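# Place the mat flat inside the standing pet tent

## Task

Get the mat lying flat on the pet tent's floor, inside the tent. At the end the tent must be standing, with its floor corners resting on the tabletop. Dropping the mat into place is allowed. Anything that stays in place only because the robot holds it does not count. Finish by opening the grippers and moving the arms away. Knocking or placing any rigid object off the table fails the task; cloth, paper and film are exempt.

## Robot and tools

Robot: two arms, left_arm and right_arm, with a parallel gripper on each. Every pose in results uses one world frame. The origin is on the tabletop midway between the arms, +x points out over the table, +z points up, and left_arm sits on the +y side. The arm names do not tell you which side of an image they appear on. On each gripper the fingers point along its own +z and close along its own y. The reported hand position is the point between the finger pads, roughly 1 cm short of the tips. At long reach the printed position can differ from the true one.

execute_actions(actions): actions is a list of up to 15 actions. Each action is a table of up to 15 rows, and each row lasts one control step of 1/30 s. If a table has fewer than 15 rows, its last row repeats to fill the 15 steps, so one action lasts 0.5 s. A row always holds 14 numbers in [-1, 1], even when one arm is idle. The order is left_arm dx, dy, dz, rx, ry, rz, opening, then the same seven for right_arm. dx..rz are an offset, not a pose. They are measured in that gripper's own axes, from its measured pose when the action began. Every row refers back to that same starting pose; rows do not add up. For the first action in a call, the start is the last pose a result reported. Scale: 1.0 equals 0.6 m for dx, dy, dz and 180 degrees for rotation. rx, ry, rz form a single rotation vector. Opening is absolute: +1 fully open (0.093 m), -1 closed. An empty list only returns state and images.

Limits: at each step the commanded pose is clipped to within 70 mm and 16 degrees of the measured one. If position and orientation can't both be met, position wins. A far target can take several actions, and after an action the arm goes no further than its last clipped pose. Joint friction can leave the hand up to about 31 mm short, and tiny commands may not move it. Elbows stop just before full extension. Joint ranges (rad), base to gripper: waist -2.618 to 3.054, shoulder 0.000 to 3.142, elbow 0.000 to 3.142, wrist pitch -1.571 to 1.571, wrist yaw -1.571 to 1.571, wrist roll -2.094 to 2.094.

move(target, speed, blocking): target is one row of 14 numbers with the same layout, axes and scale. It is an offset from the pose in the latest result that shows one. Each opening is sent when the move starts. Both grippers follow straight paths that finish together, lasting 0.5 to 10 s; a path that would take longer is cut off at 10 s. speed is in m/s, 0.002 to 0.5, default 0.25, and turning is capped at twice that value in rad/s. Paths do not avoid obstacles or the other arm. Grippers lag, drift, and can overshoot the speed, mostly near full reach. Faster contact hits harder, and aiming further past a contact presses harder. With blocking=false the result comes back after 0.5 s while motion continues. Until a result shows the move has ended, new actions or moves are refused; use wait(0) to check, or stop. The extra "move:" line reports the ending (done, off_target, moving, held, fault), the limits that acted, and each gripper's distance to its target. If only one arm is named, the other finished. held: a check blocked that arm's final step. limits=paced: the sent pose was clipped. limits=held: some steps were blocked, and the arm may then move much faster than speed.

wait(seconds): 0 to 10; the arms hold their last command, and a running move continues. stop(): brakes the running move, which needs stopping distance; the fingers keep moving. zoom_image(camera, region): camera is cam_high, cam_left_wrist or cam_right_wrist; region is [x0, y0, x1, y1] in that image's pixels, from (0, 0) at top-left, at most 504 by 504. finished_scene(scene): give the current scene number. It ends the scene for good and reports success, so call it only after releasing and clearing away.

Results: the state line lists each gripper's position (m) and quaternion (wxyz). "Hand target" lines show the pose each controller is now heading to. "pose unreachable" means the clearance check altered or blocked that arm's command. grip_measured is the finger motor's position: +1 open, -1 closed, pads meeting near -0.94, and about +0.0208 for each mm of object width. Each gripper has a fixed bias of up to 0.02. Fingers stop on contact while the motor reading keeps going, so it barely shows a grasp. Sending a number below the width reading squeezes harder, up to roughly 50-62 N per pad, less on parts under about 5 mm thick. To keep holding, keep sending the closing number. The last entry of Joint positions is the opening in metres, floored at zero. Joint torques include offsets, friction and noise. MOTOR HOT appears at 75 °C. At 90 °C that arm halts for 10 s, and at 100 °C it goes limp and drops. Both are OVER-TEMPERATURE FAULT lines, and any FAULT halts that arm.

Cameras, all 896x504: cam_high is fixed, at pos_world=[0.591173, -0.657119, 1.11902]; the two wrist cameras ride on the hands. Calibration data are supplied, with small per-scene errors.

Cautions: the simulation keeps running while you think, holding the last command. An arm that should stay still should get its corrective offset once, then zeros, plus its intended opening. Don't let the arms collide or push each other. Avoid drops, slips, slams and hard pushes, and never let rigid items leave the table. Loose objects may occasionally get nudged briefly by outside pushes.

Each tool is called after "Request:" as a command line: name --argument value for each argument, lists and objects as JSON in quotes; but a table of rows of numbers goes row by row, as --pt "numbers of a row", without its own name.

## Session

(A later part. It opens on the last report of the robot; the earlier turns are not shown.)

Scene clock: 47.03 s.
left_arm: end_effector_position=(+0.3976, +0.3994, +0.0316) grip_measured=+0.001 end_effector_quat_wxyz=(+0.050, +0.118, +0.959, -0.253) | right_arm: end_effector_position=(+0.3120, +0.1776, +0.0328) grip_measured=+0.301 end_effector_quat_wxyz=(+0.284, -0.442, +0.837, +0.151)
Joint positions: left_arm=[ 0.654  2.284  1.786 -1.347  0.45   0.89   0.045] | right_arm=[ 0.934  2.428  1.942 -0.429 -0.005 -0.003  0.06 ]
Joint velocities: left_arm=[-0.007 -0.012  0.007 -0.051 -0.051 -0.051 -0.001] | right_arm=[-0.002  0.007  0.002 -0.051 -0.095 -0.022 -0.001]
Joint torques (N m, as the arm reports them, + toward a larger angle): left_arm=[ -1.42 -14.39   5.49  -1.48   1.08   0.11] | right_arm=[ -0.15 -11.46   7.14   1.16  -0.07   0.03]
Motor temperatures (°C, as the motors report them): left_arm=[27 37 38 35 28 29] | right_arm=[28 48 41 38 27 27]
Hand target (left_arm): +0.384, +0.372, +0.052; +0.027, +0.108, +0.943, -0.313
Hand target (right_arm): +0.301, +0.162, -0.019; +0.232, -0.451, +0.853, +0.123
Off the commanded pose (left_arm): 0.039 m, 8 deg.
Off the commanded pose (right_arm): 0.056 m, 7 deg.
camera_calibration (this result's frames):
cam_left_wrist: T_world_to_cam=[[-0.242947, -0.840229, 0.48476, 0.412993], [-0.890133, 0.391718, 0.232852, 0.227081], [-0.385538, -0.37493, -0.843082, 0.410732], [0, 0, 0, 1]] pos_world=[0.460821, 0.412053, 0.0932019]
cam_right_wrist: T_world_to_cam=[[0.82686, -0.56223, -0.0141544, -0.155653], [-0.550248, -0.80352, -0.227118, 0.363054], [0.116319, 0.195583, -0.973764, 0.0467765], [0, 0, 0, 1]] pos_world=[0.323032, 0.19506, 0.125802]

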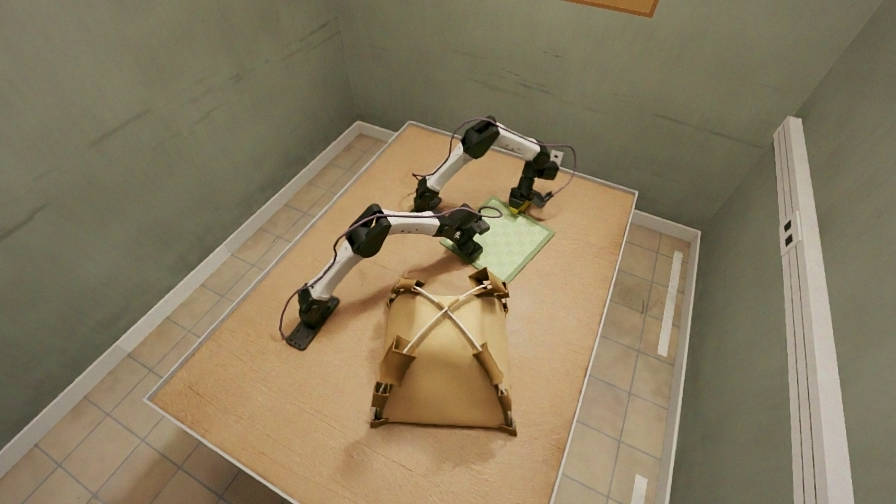

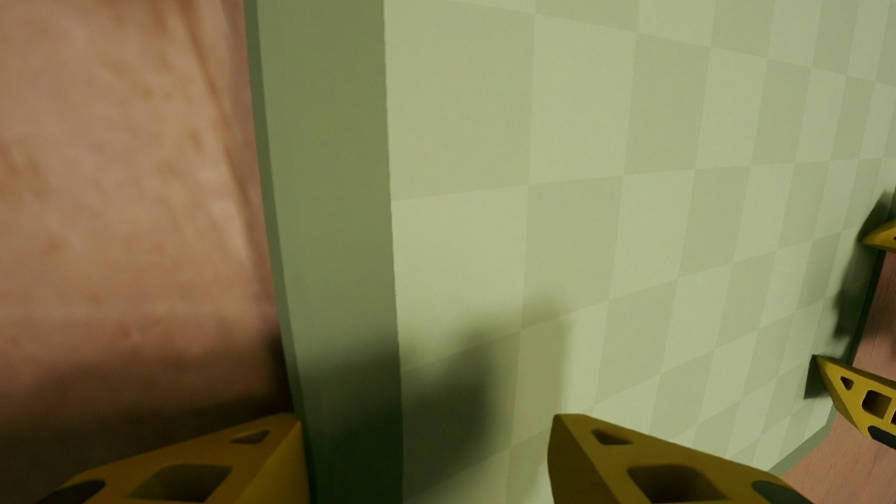

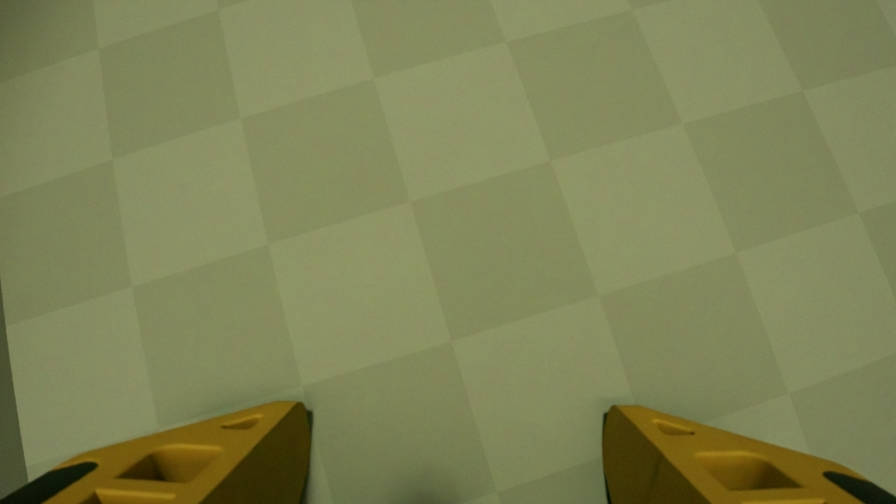

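Request:
execute_actions --actions '[[[0.015,-0.065,-0.012,0.05,0,0,0.0, 0.075,0,0.055,0,0.04,0,0.3],[0.015,-0.068,-0.015,0.05,0,0,0.0, 0.075,0,0.055,0,0.04,0,0.3],[0.015,-0.072,-0.018,0.05,0,0,0.0, 0.075,0,0.055,0,0.04,0,0.3],[0.015,-0.076,-0.021,0.05,0,0,0.0, 0.075,0,0.055,0,0.04,0,0.3],[0.015,-0.08,-0.024,0.05,0,0,0.0, 0.075,0,0.055,0,0.04,0,0.3]]]'

Scene clock: 47.93 s.
left_arm: end_effector_position=(+0.3815, +0.3789, +0.0575) grip_measured=+0.001 end_effector_quat_wxyz=(+0.043, +0.119, +0.942, -0.310) | right_arm: end_effector_position=(+0.3121, +0.1776, +0.0328) grip_measured=+0.301 end_effector_quat_wxyz=(+0.284, -0.442, +0.837, +0.151)
Joint positions: left_arm=[ 0.661  2.255  1.788 -1.487  0.523  0.943  0.045] | right_arm=[ 0.934  2.428  1.942 -0.429 -0.004 -0.003  0.06 ]
Joint velocities: left_arm=[ 0.007 -0.007  0.032 -0.095  0.051 -0.022 -0.001] | right_arm=[-0.007  0.002  0.002  0.007 -0.022 -0.037  0.   ]
Joint torques (N m, as the arm reports them, + toward a larger angle): left_arm=[ -0.82 -14.49   4.19  -0.67   0.54   0.16] | right_arm=[ -0.16 -11.49   7.17   1.16  -0.05   0.03]
Motor temperatures (°C, as the motors report them): left_arm=[27 38 38 35 28 29] | right_arm=[28 49 41 38 27 27]
Hand target (left_arm): +0.377, +0.368, +0.065; +0.040, +0.121, +0.936, -0.327
Hand target (right_arm): +0.301, +0.162, -0.019; +0.232, -0.451, +0.853, +0.122
Off the commanded pose (left_arm): 0.015 m, 2 deg.
Off the commanded pose (right_arm): 0.056 m, 7 deg.
camera_calibration (this result's frames):
cam_left_wrist: T_world_to_cam=[[-0.241127, -0.774331, 0.585038, 0.347899], [-0.87924, 0.429498, 0.20608, 0.197872], [-0.410846, -0.464698, -0.784386, 0.458922], [0, 0, 0, 1]] pos_world=[0.446411, 0.397664, 0.11566]
cam_right_wrist: T_world_to_cam=[[0.826733, -0.562425, -0.0138521, -0.155653], [-0.550378, -0.803431, -0.227117, 0.363079], [0.116607, 0.195389, -0.973769, 0.046722], [0, 0, 0, 1]] pos_world=[0.323066, 0.195037, 0.125802]

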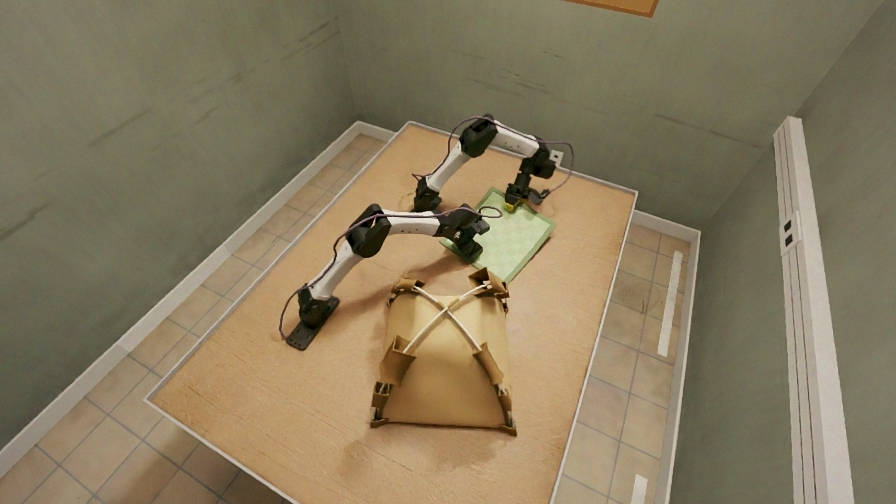

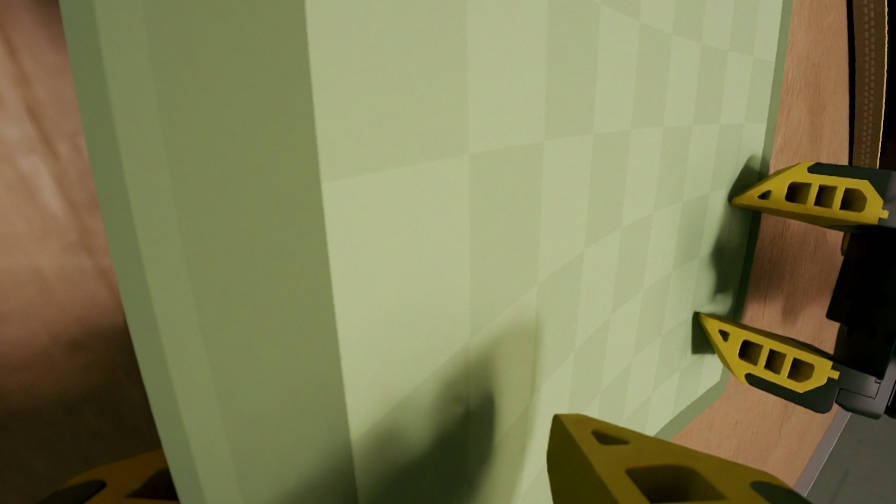

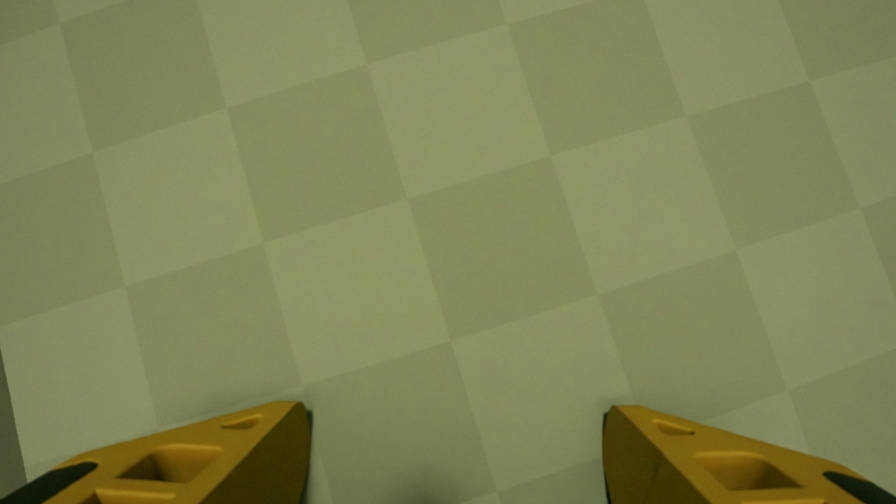

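Request:
execute_actions --actions '[[[0.0,-0.01,0.0,0,0,0,-0.15, 0.075,0,0.055,0,0.04,0,0.3],[0.0,-0.01,0.0,0,0,0,-0.25, 0.075,0,0.055,0,0.04,0,0.3],[0.0,-0.01,0.0,0,0,0,-0.35, 0.075,0,0.055,0,0.04,0,0.3],[0.0,-0.01,0.0,0,0,0,-0.45, 0.075,0,0.055,0,0.04,0,0.3],[0.0,-0.01,0.0,0,0,0,-0.55, 0.075,0,0.055,0,0.04,0,0.3],[0.0,-0.01,0.0,0,0,0,-0.65, 0.075,0,0.055,0,0.04,0,0.3],[0.0,-0.01,0.0,0,0,0,-0.75, 0.075,0,0.055,0,0.04,0,0.3],[0.0,-0.01,0.0,0,0,0,-0.85, 0.075,0,0.055,0,0.04,0,0.3],[0.0,-0.01,0.0,0,0,0,-0.95, 0.075,0,0.055,0,0.04,0,0.3]]]'

Scene clock: 49.63 s.
left_arm: end_effector_position=(+0.3812, +0.3766, +0.0584) grip_measured=-0.933 end_effector_quat_wxyz=(+0.041, +0.116, +0.941, -0.314) | right_arm: end_effector_position=(+0.3126, +0.1783, +0.0329) grip_measured=+0.301 end_effector_quat_wxyz=(+0.286, -0.442, +0.837, +0.152)
Joint positions: left_arm=[ 0.658  2.255  1.788 -1.494  0.528  0.939  0.   ] | right_arm=[ 0.934  2.429  1.942 -0.424 -0.004 -0.003  0.06 ]
Joint velocities: left_arm=[-0.007  0.007  0.002  0.066 -0.022  0.022  0.   ] | right_arm=[ 0.002  0.002  0.012  0.022  0.022  0.037 -0.001]
Joint torques (N m, as the arm reports them, + toward a larger angle): left_arm=[ -0.61 -14.59   3.87  -0.38   0.33   0.02] | right_arm=[ -0.2  -11.61   7.31   1.11  -0.06   0.04]
Motor temperatures (°C, as the motors report them): left_arm=[27 38 38 35 28 29] | right_arm=[28 49 41 37 27 27]
Hand target (left_arm): +0.380, +0.374, +0.061; +0.043, +0.119, +0.942, -0.310
Hand target (right_arm): +0.302, +0.162, -0.018; +0.232, -0.451, +0.853, +0.122
Off the commanded pose (left_arm): 0.004 m, 1 deg.
Off the commanded pose (right_arm): 0.056 m, 7 deg.
camera_calibration (this result's frames):
cam_left_wrist: T_world_to_cam=[[-0.235543, -0.770288, 0.592601, 0.341322], [-0.879019, 0.428942, 0.20817, 0.198407], [-0.414542, -0.471874, -0.778132, 0.462215], [0, 0, 0, 1]] pos_world=[0.446407, 0.395919, 0.116094]
cam_right_wrist: T_world_to_cam=[[0.826763, -0.562381, -0.0138276, -0.155676], [-0.549882, -0.802712, -0.230831, 0.363767], [0.118715, 0.198446, -0.972896, 0.0453496], [0, 0, 0, 1]] pos_world=[0.323352, 0.195452, 0.125937]

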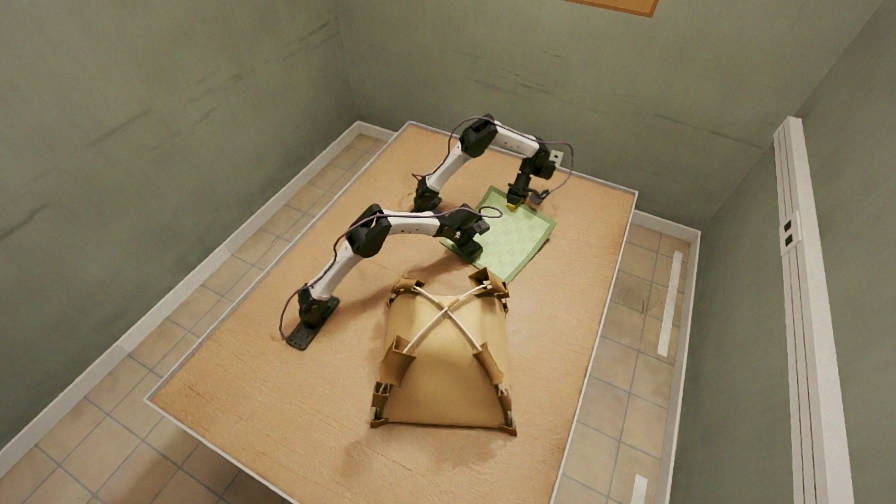

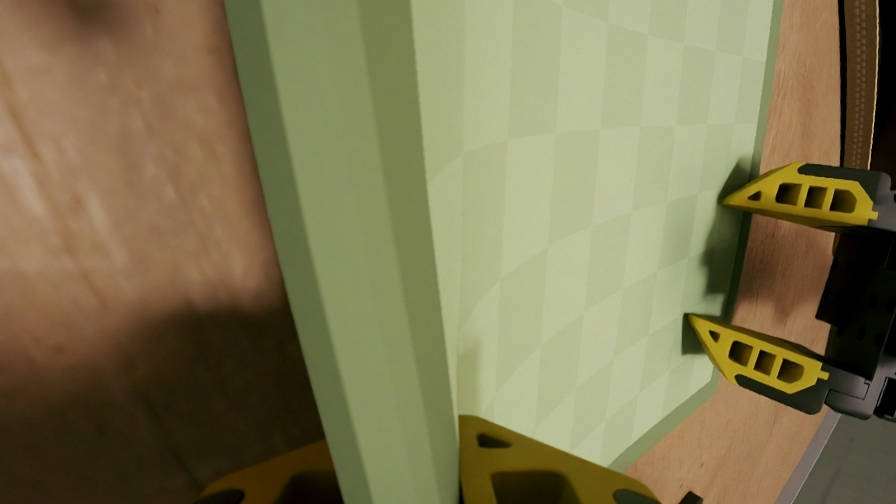

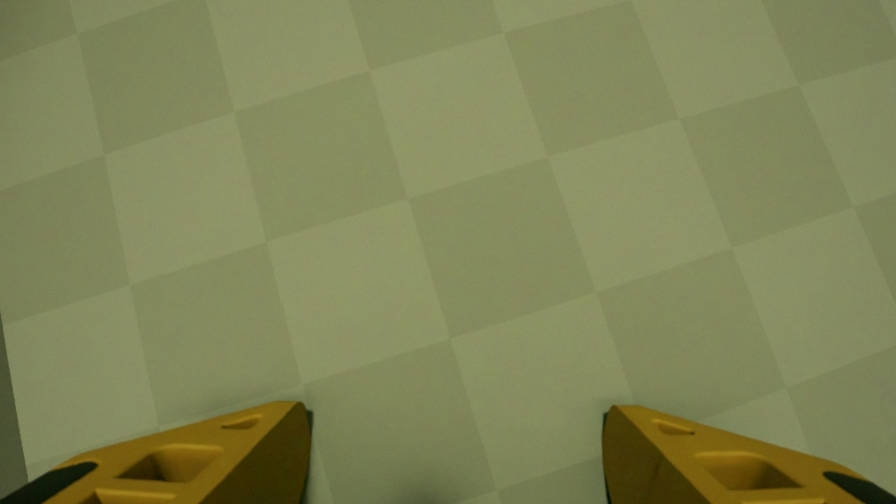

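Request:
move --target '[-0.013, -0.207, -0.045, -0.208, 0.005, 0.035, -0.95, 0.075, 0, 0.055, 0, 0.04, 0, 0.3]' --speed 0.2

Scene clock: 54.03 s.
left_arm: end_effector_position=(+0.3624, +0.2917, +0.1574) grip_measured=-0.933 end_effector_quat_wxyz=(+0.085, +0.153, +0.984, -0.007) | right_arm: end_effector_position=(+0.3134, +0.1794, +0.0334) grip_measured=+0.301 end_effector_quat_wxyz=(+0.289, -0.441, +0.836, +0.153)
Joint positions: left_arm=[ 0.223  1.613  1.449 -1.248  0.065  0.456  0.   ] | right_arm=[ 0.934  2.43   1.942 -0.417 -0.004 -0.003  0.06 ]
Joint velocities: left_arm=[-0.007  0.007  0.002  0.007  0.051 -0.007  0.   ] | right_arm=[-0.007 -0.022  0.002  0.007  0.007  0.007  0.   ]
Joint torques (N m, as the arm reports them, + toward a larger angle): left_arm=[-0.72 -9.16  4.77  0.78 -0.09 -0.03] | right_arm=[ -0.19 -11.52   7.36   1.1   -0.06   0.04]
Motor temperatures (°C, as the motors report them): left_arm=[27 39 38 35 28 29] | right_arm=[28 50 41 37 27 27]
Hand target (left_arm): +0.360, +0.292, +0.156; +0.087, +0.153, +0.984, +0.002
Hand target (right_arm): +0.302, +0.163, -0.019; +0.234, -0.451, +0.853, +0.123
Off the commanded pose (left_arm): 0.007 m, 2 deg.
Off the commanded pose (right_arm): 0.057 m, 8 deg.
move: off_target (right_arm)
camera_calibration (this result's frames):
cam_left_wrist: T_world_to_cam=[[-0.296137, -0.955145, 0.00120776, 0.381889], [-0.920004, 0.285581, 0.268393, 0.244876], [-0.256699, 0.0783701, -0.963309, 0.302761], [0, 0, 0, 1]] pos_world=[0.416097, 0.271099, 0.225467]
cam_right_wrist: T_world_to_cam=[[0.826813, -0.562307, -0.0137856, -0.155707], [-0.549021, -0.801463, -0.237136, 0.364964], [0.122294, 0.203635, -0.971379, 0.0434624], [0, 0, 0, 1]] pos_world=[0.323798, 0.196099, 0.126618]

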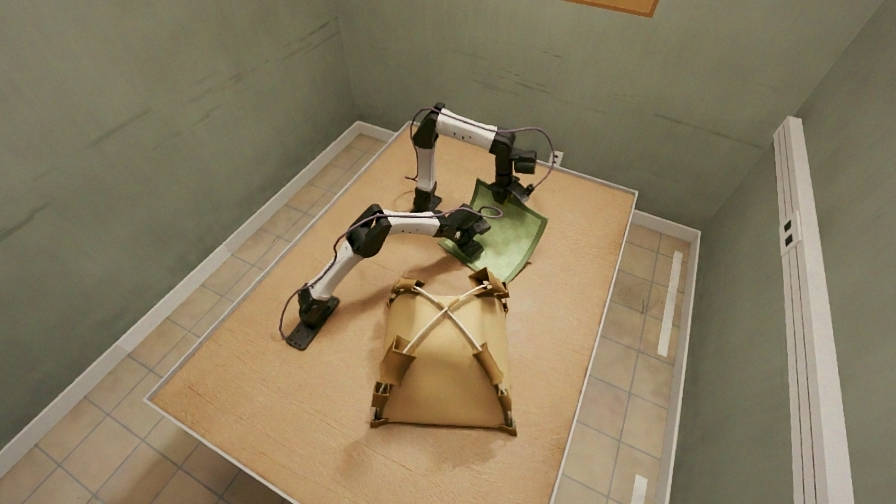

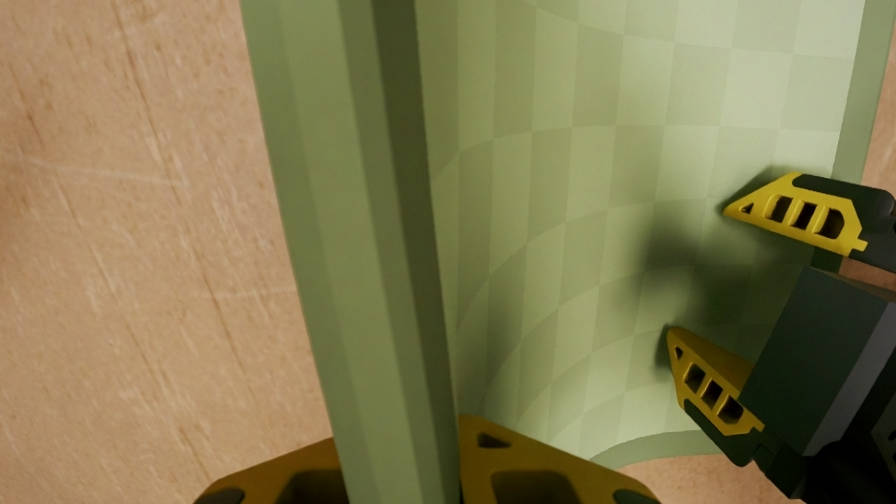

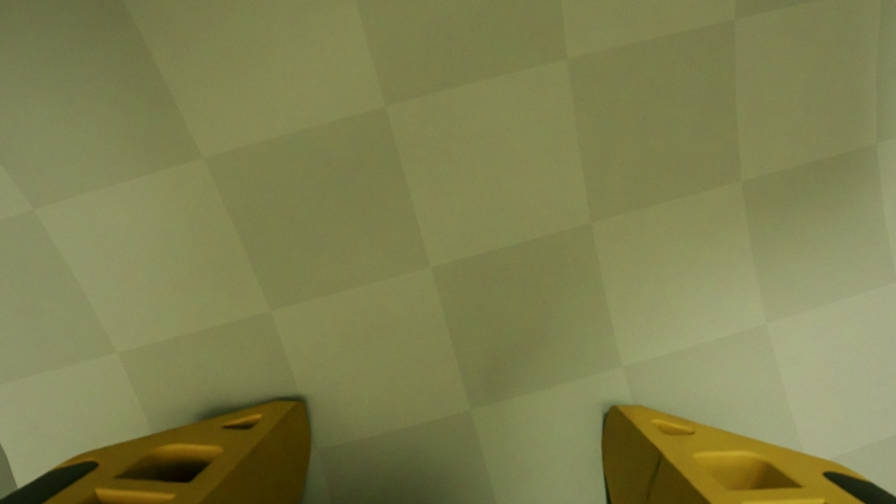

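Request:
move --target '[0.003, -0.056, 0.028, -0.15, 0.005, 0.026, -0.95, 0.075, 0, 0.055, 0, 0.04, 0, 0.3]' --speed 0.25

Scene clock: 56.23 s.
left_arm: end_effector_position=(+0.3563, +0.2586, +0.1428) grip_measured=-0.933 end_effector_quat_wxyz=(+0.112, +0.168, +0.954, +0.221) | right_arm: end_effector_position=(+0.3139, +0.1802, +0.0334) grip_measured=+0.301 end_effector_quat_wxyz=(+0.290, -0.441, +0.835, +0.154)
Joint positions: left_arm=[-0.152  1.507  1.211 -1.056 -0.453  0.177  0.   ] | right_arm=[ 0.934  2.431  1.942 -0.411 -0.004 -0.003  0.06 ]
Joint velocities: left_arm=[ 0.002  0.007  0.007 -0.051  0.022 -0.022  0.002] | right_arm=[ 0.002 -0.007  0.002 -0.037 -0.037  0.007 -0.001]
Joint torques (N m, as the arm reports them, + toward a larger angle): left_arm=[-0.93 -7.81  4.65  0.81 -0.35 -0.09] | right_arm=[ -0.16 -11.54   7.48   1.1   -0.07   0.04]
Motor temperatures (°C, as the motors report them): left_arm=[27 39 38 34 28 29] | right_arm=[28 50 41 37 27 27]
Hand target (left_arm): +0.352, +0.258, +0.139; +0.110, +0.170, +0.954, +0.223
Hand target (right_arm): +0.303, +0.164, -0.018; +0.237, -0.450, +0.852, +0.125
Off the commanded pose (left_arm): 0.004 m, 1 deg.
Off the commanded pose (right_arm): 0.056 m, 7 deg.
move: off_target (right_arm)
camera_calibration (this result's frames):
cam_left_wrist: T_world_to_cam=[[-0.26638, -0.853896, -0.447106, 0.375726], [-0.95395, 0.167187, 0.249053, 0.298067], [-0.137915, 0.492859, -0.859109, 0.125386], [0, 0, 0, 1]] pos_world=[0.40172, 0.2092, 0.201476]
cam_right_wrist: T_world_to_cam=[[0.826846, -0.56226, -0.0137581, -0.155734], [-0.548451, -0.800637, -0.24121, 0.365699], [0.124608, 0.206989, -0.970375, 0.0418224], [0, 0, 0, 1]] pos_world=[0.324125, 0.196573, 0.126651]

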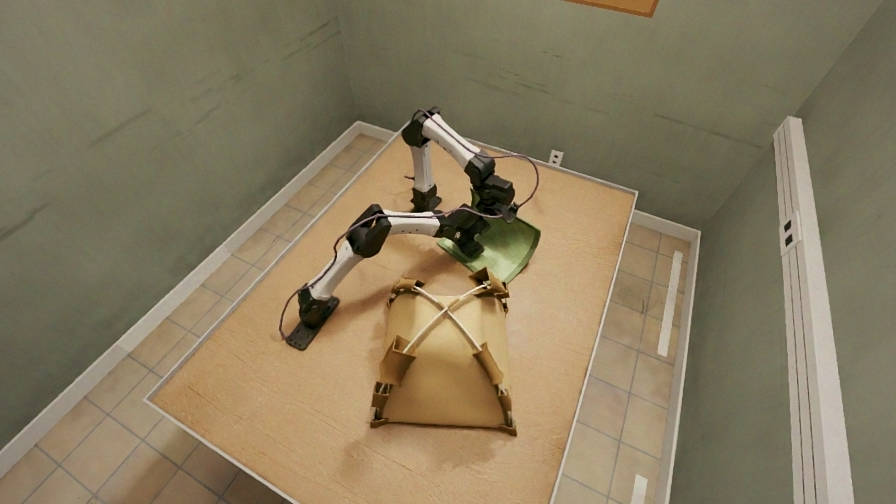

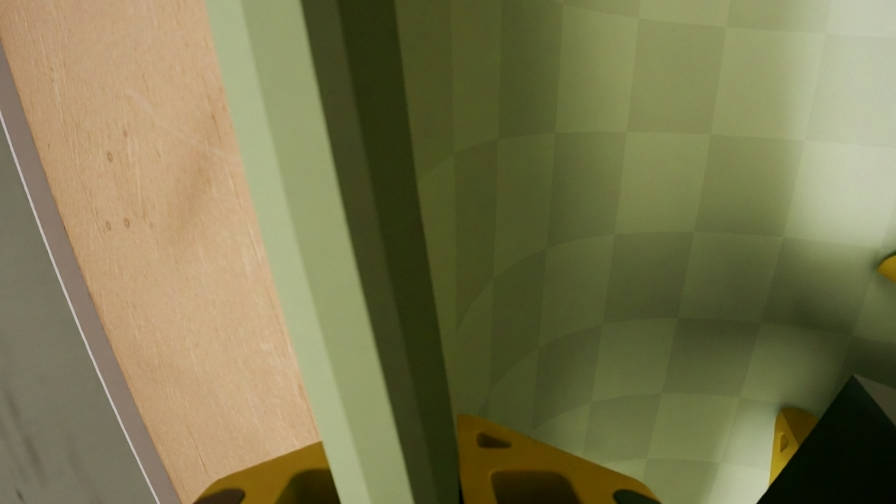

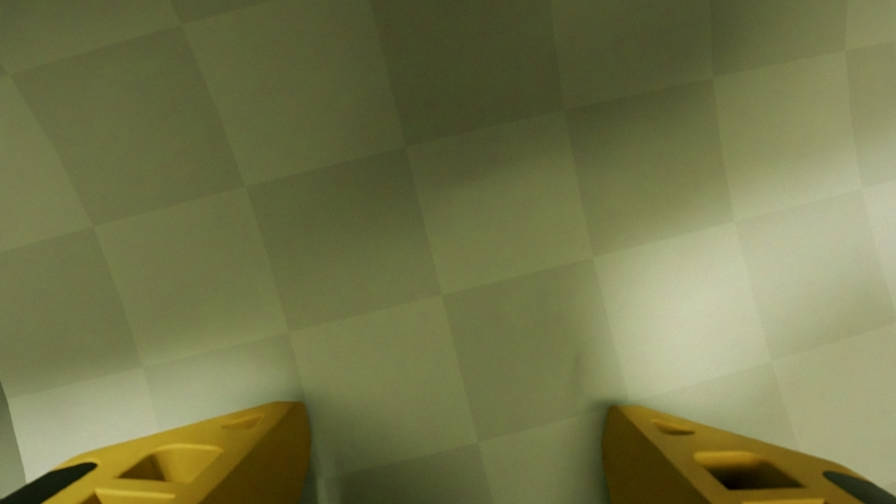

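Request:
execute_actions --actions '[[[0,0,0,0,0,0,-0.95, 0.03,0,0.02,0,0.02,0,0.3],[0,0,0,0,0,0,-0.95, 0.01,0,0.0,0,0.01,0,0.3],[0,0,0,0,0,0,-0.95, -0.005,0,-0.015,0,0,0,0.3],[0,0,0,0,0,0,-0.95, -0.015,0,-0.03,0,0,0,0.3],[0,0,0,0,0,0,-0.95, -0.025,0,-0.045,0,0,0,0.3],[0,0,0,0,0,0,-0.95, -0.025,0,-0.05,0,0,0,0.3],[0,0,0,0,0,0,-0.95, -0.025,0,-0.055,0,0,0,0.3],[0,0,0,0,0,0,-0.95, -0.02,0,-0.06,0,0,0,0.3],[0,0,0,0,0,0,-0.95, -0.01,0,-0.07,0,0,0,0.3],[0,0,0,0,0,0,-0.95, 0.0,0,-0.08,0,0,0,0.3],[0,0,0,0,0,0,-0.95, 0.01,0,-0.09,0,0,0,0.3],[0,0,0,0,0,0,-0.95, 0.02,0,-0.10,0,0,0,0.3],[0,0,0,0,0,0,-0.95, 0.03,0,-0.11,0,0,0,0.3],[0,0,0,0,0,0,-0.95, 0.04,0,-0.12,0,0,0,0.3],[0,0,0,0,0,0,-0.95, 0.05,0,-0.13,0,0,0,0.3]]]'

Scene clock: 61.77 s.
left_arm: end_effector_position=(+0.3556, +0.2574, +0.1443) grip_measured=-0.933 end_effector_quat_wxyz=(+0.113, +0.169, +0.955, +0.218) | right_arm: end_effector_position=(+0.2836, +0.1350, +0.0743) grip_measured=+0.301 end_effector_quat_wxyz=(+0.282, -0.442, +0.838, +0.147)
Joint positions: left_arm=[-0.154  1.502  1.213 -1.06  -0.448  0.175  0.   ] | right_arm=[ 0.934  2.176  1.683 -0.43   0.    -0.004  0.06 ]
Joint velocities: left_arm=[-0.012  0.012 -0.007 -0.007  0.007 -0.066 -0.001] | right_arm=[-0.007 -1.072 -1.292  0.242  0.022 -0.051  0.   ]
Joint torques (N m, as the arm reports them, + toward a larger angle): left_arm=[ 0.   -6.6   6.08  0.82 -0.34  0.  ] | right_arm=[ -0.59 -15.88   6.73   1.56  -0.16   0.03]
Motor temperatures (°C, as the motors report them): left_arm=[28 39 38 34 28 29] | right_arm=[28 51 41 37 27 27]
Hand target (left_arm): +0.356, +0.259, +0.143; +0.111, +0.168, +0.954, +0.221
Hand target (right_arm): +0.276, +0.122, +0.076; +0.284, -0.442, +0.837, +0.151
Off the commanded pose (left_arm): 0.002 m, 0 deg.
Off the commanded pose (right_arm): 0.018 m, 1 deg.
camera_calibration (this result's frames):
cam_left_wrist: T_world_to_cam=[[-0.267235, -0.855737, -0.443057, 0.375297], [-0.954072, 0.170359, 0.246422, 0.29689], [-0.135394, 0.488561, -0.861961, 0.127775], [0, 0, 0, 1]] pos_world=[0.400847, 0.208152, 0.203254]
cam_right_wrist: T_world_to_cam=[[0.825672, -0.564069, -0.00956006, -0.155317], [-0.552049, -0.804354, -0.219671, 0.322668], [0.11622, 0.186654, -0.975527, 0.100243], [0, 0, 0, 1]] pos_world=[0.29472, 0.153219, 0.167186]

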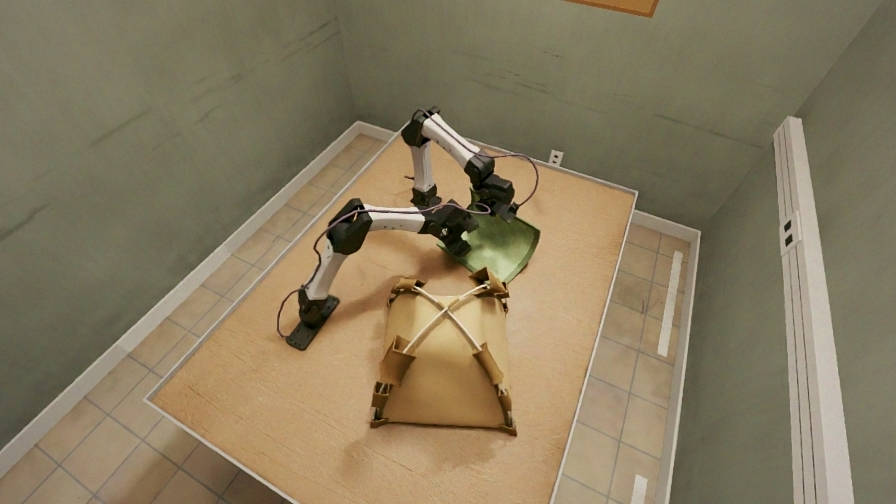

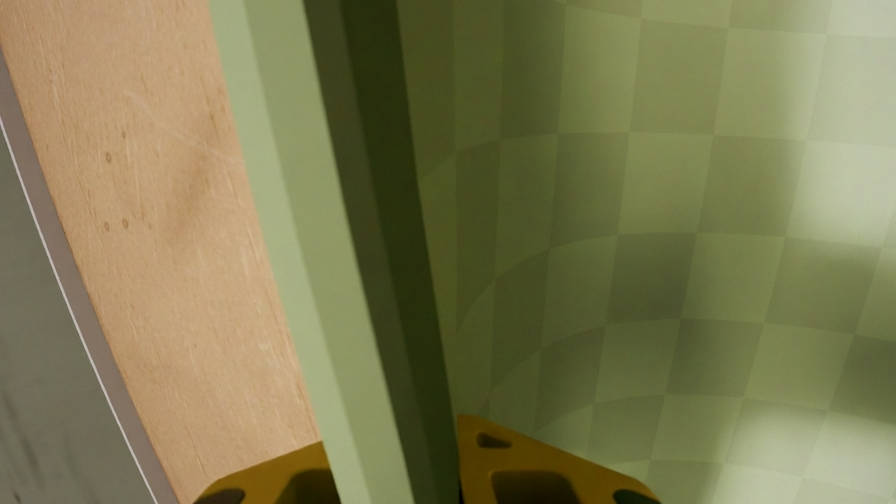

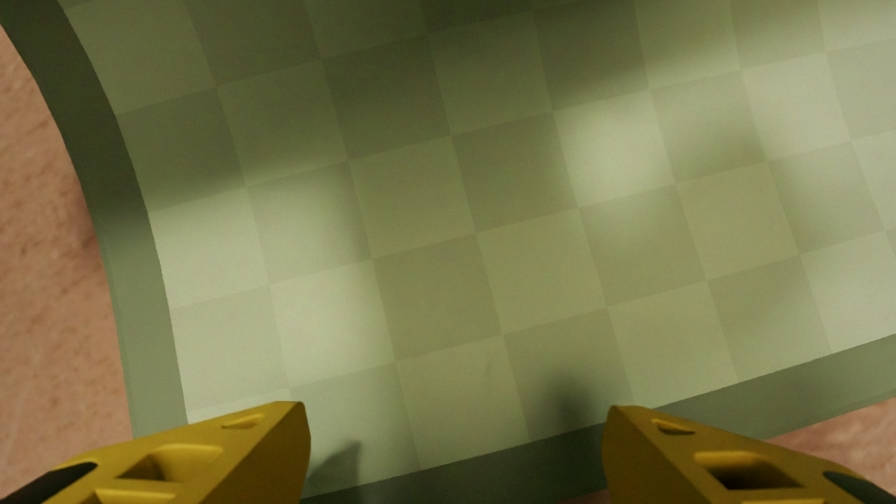

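Request:
move --target '[0, 0, 0, 0, 0, 0, -0.95, -0.045, 0.098, -0.155, 0.060, -0.093, -0.560, 0.3]' --speed 0.5

Request:
move --target '[-0.006, -0.091, -0.016, -0.14, 0.005, 0.025, -0.95, 0, 0, 0, 0, 0, 0, 0.3]' --speed 0.25

Scene clock: 66.23 s.
left_arm: end_effector_position=(+0.3556, +0.2574, +0.1443) grip_measured=-0.933 end_effector_quat_wxyz=(+0.113, +0.169, +0.955, +0.218) | right_arm: end_effector_position=(+0.2235, +0.1419, +0.1760) grip_measured=+0.301 end_effector_quat_wxyz=(-0.442, +0.870, -0.172, +0.138)
Joint positions: left_arm=[-0.154  1.502  1.213 -1.06  -0.448  0.175  0.   ] | right_arm=[ 1.031  1.838  1.383 -0.154 -0.007 -1.683  0.06 ]
Joint velocities: left_arm=[ 0.002  0.002  0.002  0.037  0.037  0.037 -0.001] | right_arm=[ 0.007 -0.007 -0.012 -0.022  0.037 -0.066  0.   ]
Joint torques (N m, as the arm reports them, + toward a larger angle): left_arm=[-0.24 -6.91  6.22  0.78 -0.26 -0.01] | right_arm=[  0.56 -13.47   6.33   1.93  -0.2    0.05]
Motor temperatures (°C, as the motors report them): left_arm=[27 38 38 34 28 29] | right_arm=[28 52 41 37 27 27]
Hand target (left_arm): +0.356, +0.257, +0.144; +0.113, +0.169, +0.955, +0.218
Hand target (right_arm): +0.216, +0.140, +0.167; -0.433, +0.876, -0.163, +0.133
Off the commanded pose (left_arm): 0.000 m, 0 deg.
Off the commanded pose (right_arm): 0.014 m, 2 deg.
move: off_target (right_arm)
camera_calibration (this result's frames):
cam_left_wrist: T_world_to_cam=[[-0.267235, -0.855737, -0.443057, 0.375297], [-0.954072, 0.170359, 0.246422, 0.29689], [-0.135394, 0.488561, -0.861961, 0.127775], [0, 0, 0, 1]] pos_world=[0.400847, 0.208152, 0.203254]
cam_right_wrist: T_world_to_cam=[[0.18724, 0.555096, 0.810438, -0.26126], [0.659861, -0.682245, 0.314841, -0.0648776], [0.727684, 0.475826, -0.49403, -0.057346], [0, 0, 0, 1]] pos_world=[0.133459, 0.128049, 0.203831]

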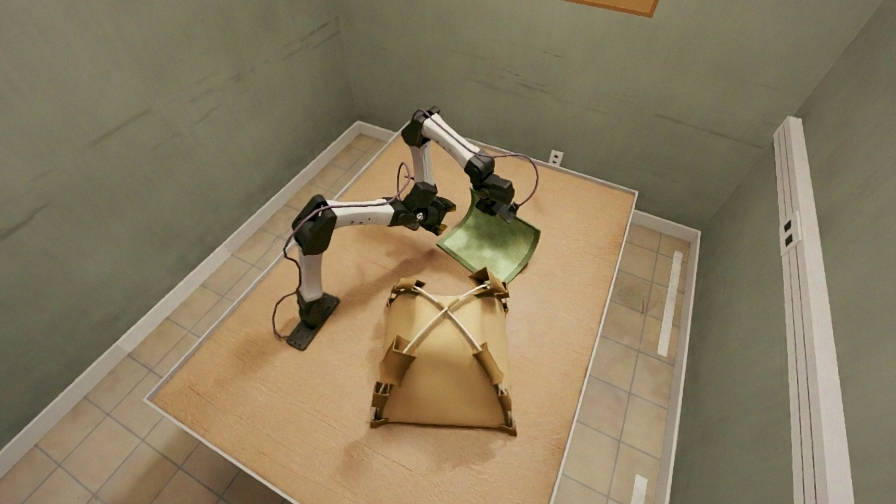

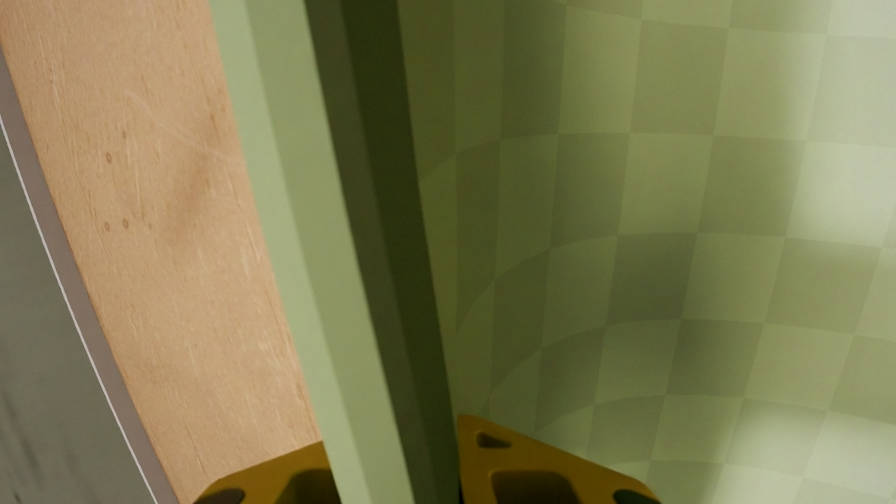

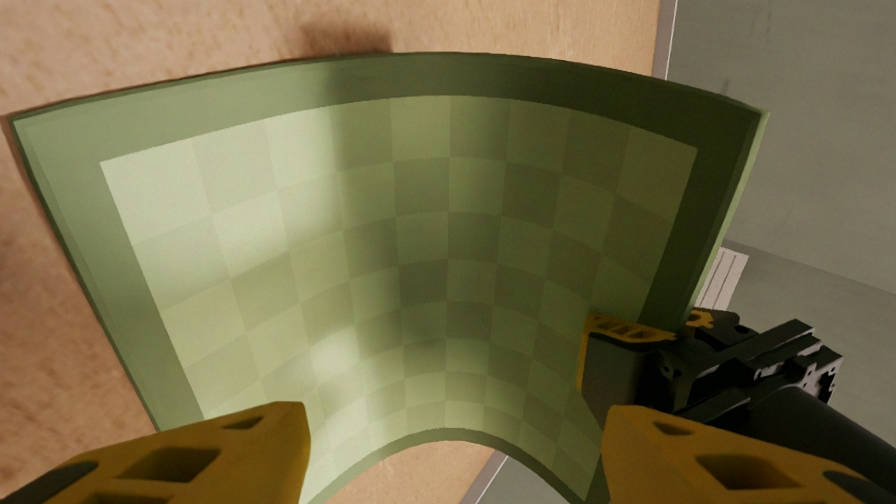

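Scene clock: 67.73 s.
left_arm: end_effector_position=(+0.3411, +0.2069, +0.1304) grip_measured=-0.933 end_effector_quat_wxyz=(+0.138, +0.169, +0.881, +0.421) | right_arm: end_effector_position=(+0.2236, +0.1420, +0.1762) grip_measured=+0.301 end_effector_quat_wxyz=(-0.442, +0.869, -0.172, +0.138)
Joint positions: left_arm=[-0.543  1.694  1.175 -1.191 -0.91  -0.303  0.   ] | right_arm=[ 1.031  1.838  1.383 -0.153 -0.007 -1.683  0.06 ]
Joint velocities: left_arm=[-0.002  0.012 -0.007 -0.051 -0.007  0.051 -0.   ] | right_arm=[ 0.007 -0.002 -0.002  0.022 -0.022 -0.037  0.001]
Joint torques (N m, as the arm reports them, + toward a larger angle): left_arm=[-0.77 -6.39  5.4   0.   -0.48 -0.09] | right_arm=[ -0.22 -12.99   8.3    1.94  -0.11   0.11]
Motor temperatures (°C, as the motors report them): left_arm=[27 38 38 34 28 29] | right_arm=[28 53 41 37 27 27]
Hand target (left_arm): +0.339, +0.206, +0.125; +0.128, +0.175, +0.879, +0.424
Hand target (right_arm): +0.224, +0.142, +0.176; -0.442, +0.869, -0.172, +0.138
Off the commanded pose (left_arm): 0.002 m, 1 deg.
Off the commanded pose (right_arm): 0.000 m, 0 deg.
move: done
camera_calibration (this result's frames):
cam_left_wrist: T_world_to_cam=[[-0.17724, -0.600842, -0.779471, 0.282511], [-0.983269, 0.0742674, 0.166333, 0.335355], [-0.0420504, 0.79591, -0.603953, 0.00940669], [0, 0, 0, 1]] pos_world=[0.380212, 0.137352, 0.17011]
cam_right_wrist: T_world_to_cam=[[0.186941, 0.554555, 0.810877, -0.261378], [0.659745, -0.682455, 0.314629, -0.0648031], [0.727867, 0.476155, -0.493443, -0.0575432], [0, 0, 0, 1]] pos_world=[0.133499, 0.128123, 0.20394]

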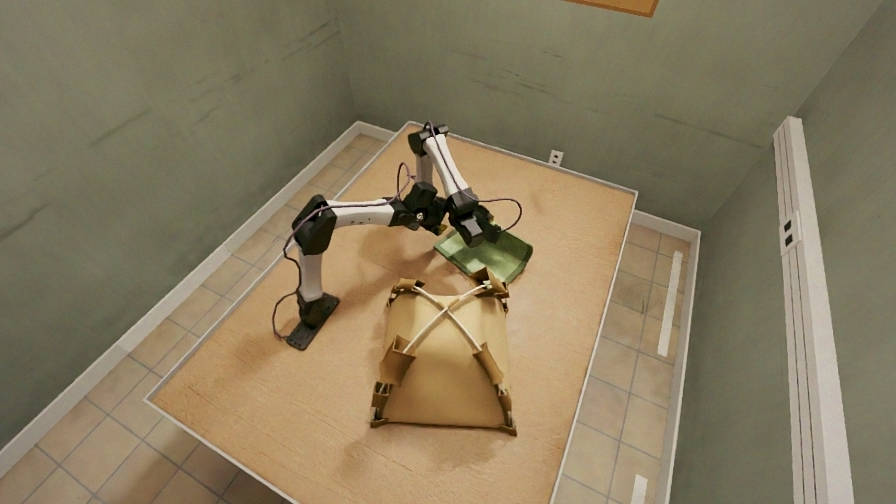

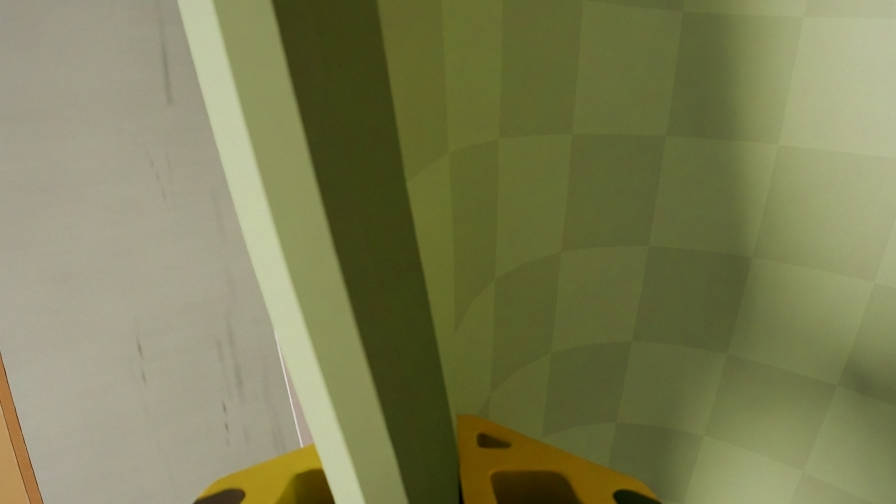

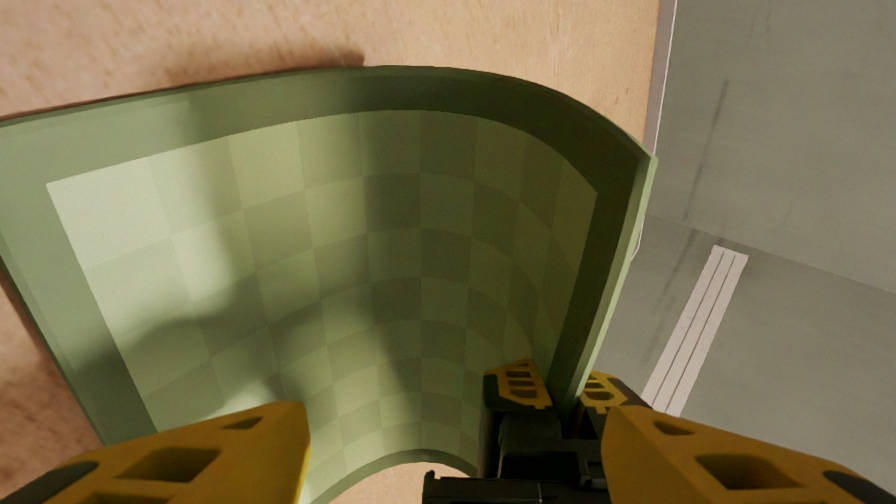

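Request:
move --target '[0, 0, 0, 0, 0, 0, -0.95, 0.0, -0.085, 0.09, 0, 0, 0, 0.6]' --speed 0.15

Scene clock: 70.50 s.
left_arm: end_effector_position=(+0.3411, +0.2072, +0.1307) grip_measured=-0.933 end_effector_quat_wxyz=(+0.139, +0.168, +0.880, +0.422) | right_arm: end_effector_position=(+0.2269, +0.1480, +0.1859) grip_measured=+0.598 end_effector_quat_wxyz=(-0.453, +0.863, -0.171, +0.141)
Joint positions: left_arm=[-0.543  1.694  1.175 -1.192 -0.912 -0.307  0.   ] | right_arm=[ 1.031  1.847  1.414 -0.149 -0.007 -1.683  0.074]
Joint velocities: left_arm=[-0.007  0.002 -0.032  0.037  0.037 -0.066  0.   ] | right_arm=[-0.002  0.007 -0.012 -0.022 -0.051 -0.066  0.001]
Joint torques (N m, as the arm reports them, + toward a larger angle): left_arm=[-0.25 -8.03  5.47  0.11 -0.49  0.  ] | right_arm=[ -0.2  -13.06   7.85   1.87  -0.13   0.1 ]
Motor temperatures (°C, as the motors report them): left_arm=[27 38 38 34 28 29] | right_arm=[28 53 41 38 27 27]
Hand target (left_arm): +0.341, +0.207, +0.130; +0.138, +0.169, +0.881, +0.421
Hand target (right_arm): +0.226, +0.146, +0.181; -0.446, +0.867, -0.172, +0.139
Off the commanded pose (left_arm): 0.000 m, 0 deg.
Off the commanded pose (right_arm): 0.067 m, 1 deg.
move: held (right_arm); limits=held; held on 19 of 23 steps (right_arm), including the last (right_arm)
pose unreachable (right arm): on one or more control steps of this call, first in action 0 (counted from 0), this arm could not follow its commanded pose, so it was not sent that pose on those steps. On the call's last step it was still not sent that pose. It may still have moved: this result reports where it is.
cause: the commanded pose would bring a part of the arm too close to another arm (this arm's wrist (the part past joint 4) and the other arm's forearm (the part past joint 3)).
camera_calibration (this result's frames):
cam_left_wrist: T_world_to_cam=[[-0.173683, -0.600381, -0.780626, 0.281782], [-0.983913, 0.0721311, 0.163437, 0.336326], [-0.0418169, 0.796455, -0.60325, 0.00909548], [0, 0, 0, 1]] pos_world=[0.380237, 0.137673, 0.170485]
cam_right_wrist: T_world_to_cam=[[0.176803, 0.536266, 0.825324, -0.270937], [0.655891, -0.689409, 0.307446, -0.062726], [0.733858, 0.486965, -0.473622, -0.0646716], [0, 0, 0, 1]] pos_world=[0.136504, 0.133543, 0.212266]

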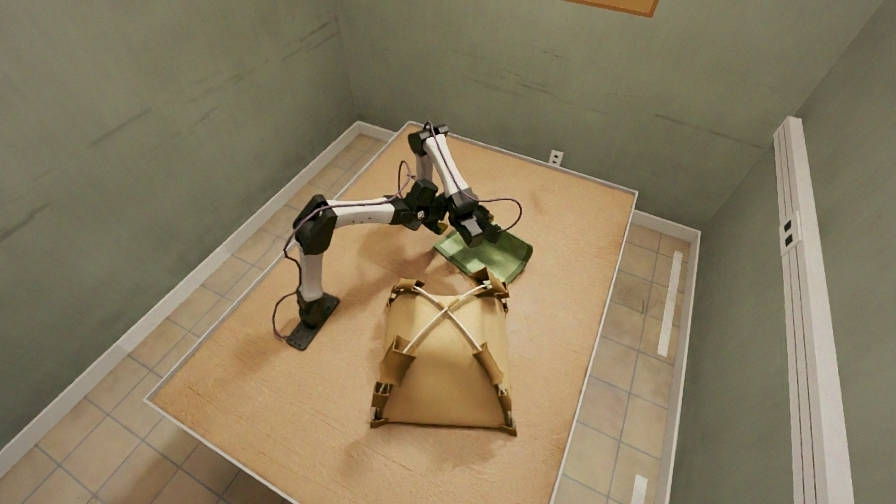

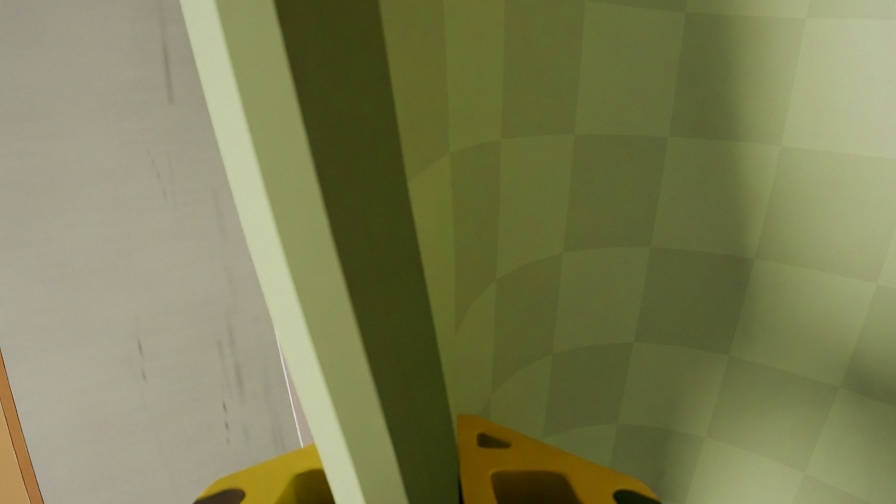

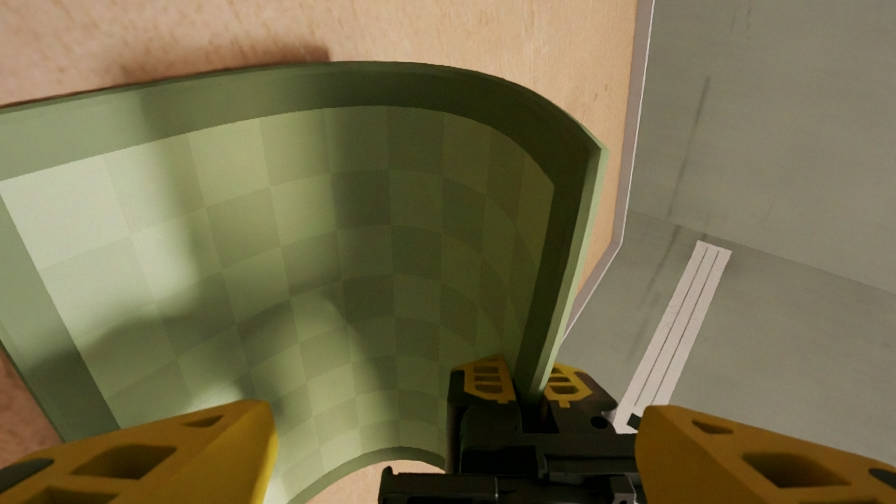

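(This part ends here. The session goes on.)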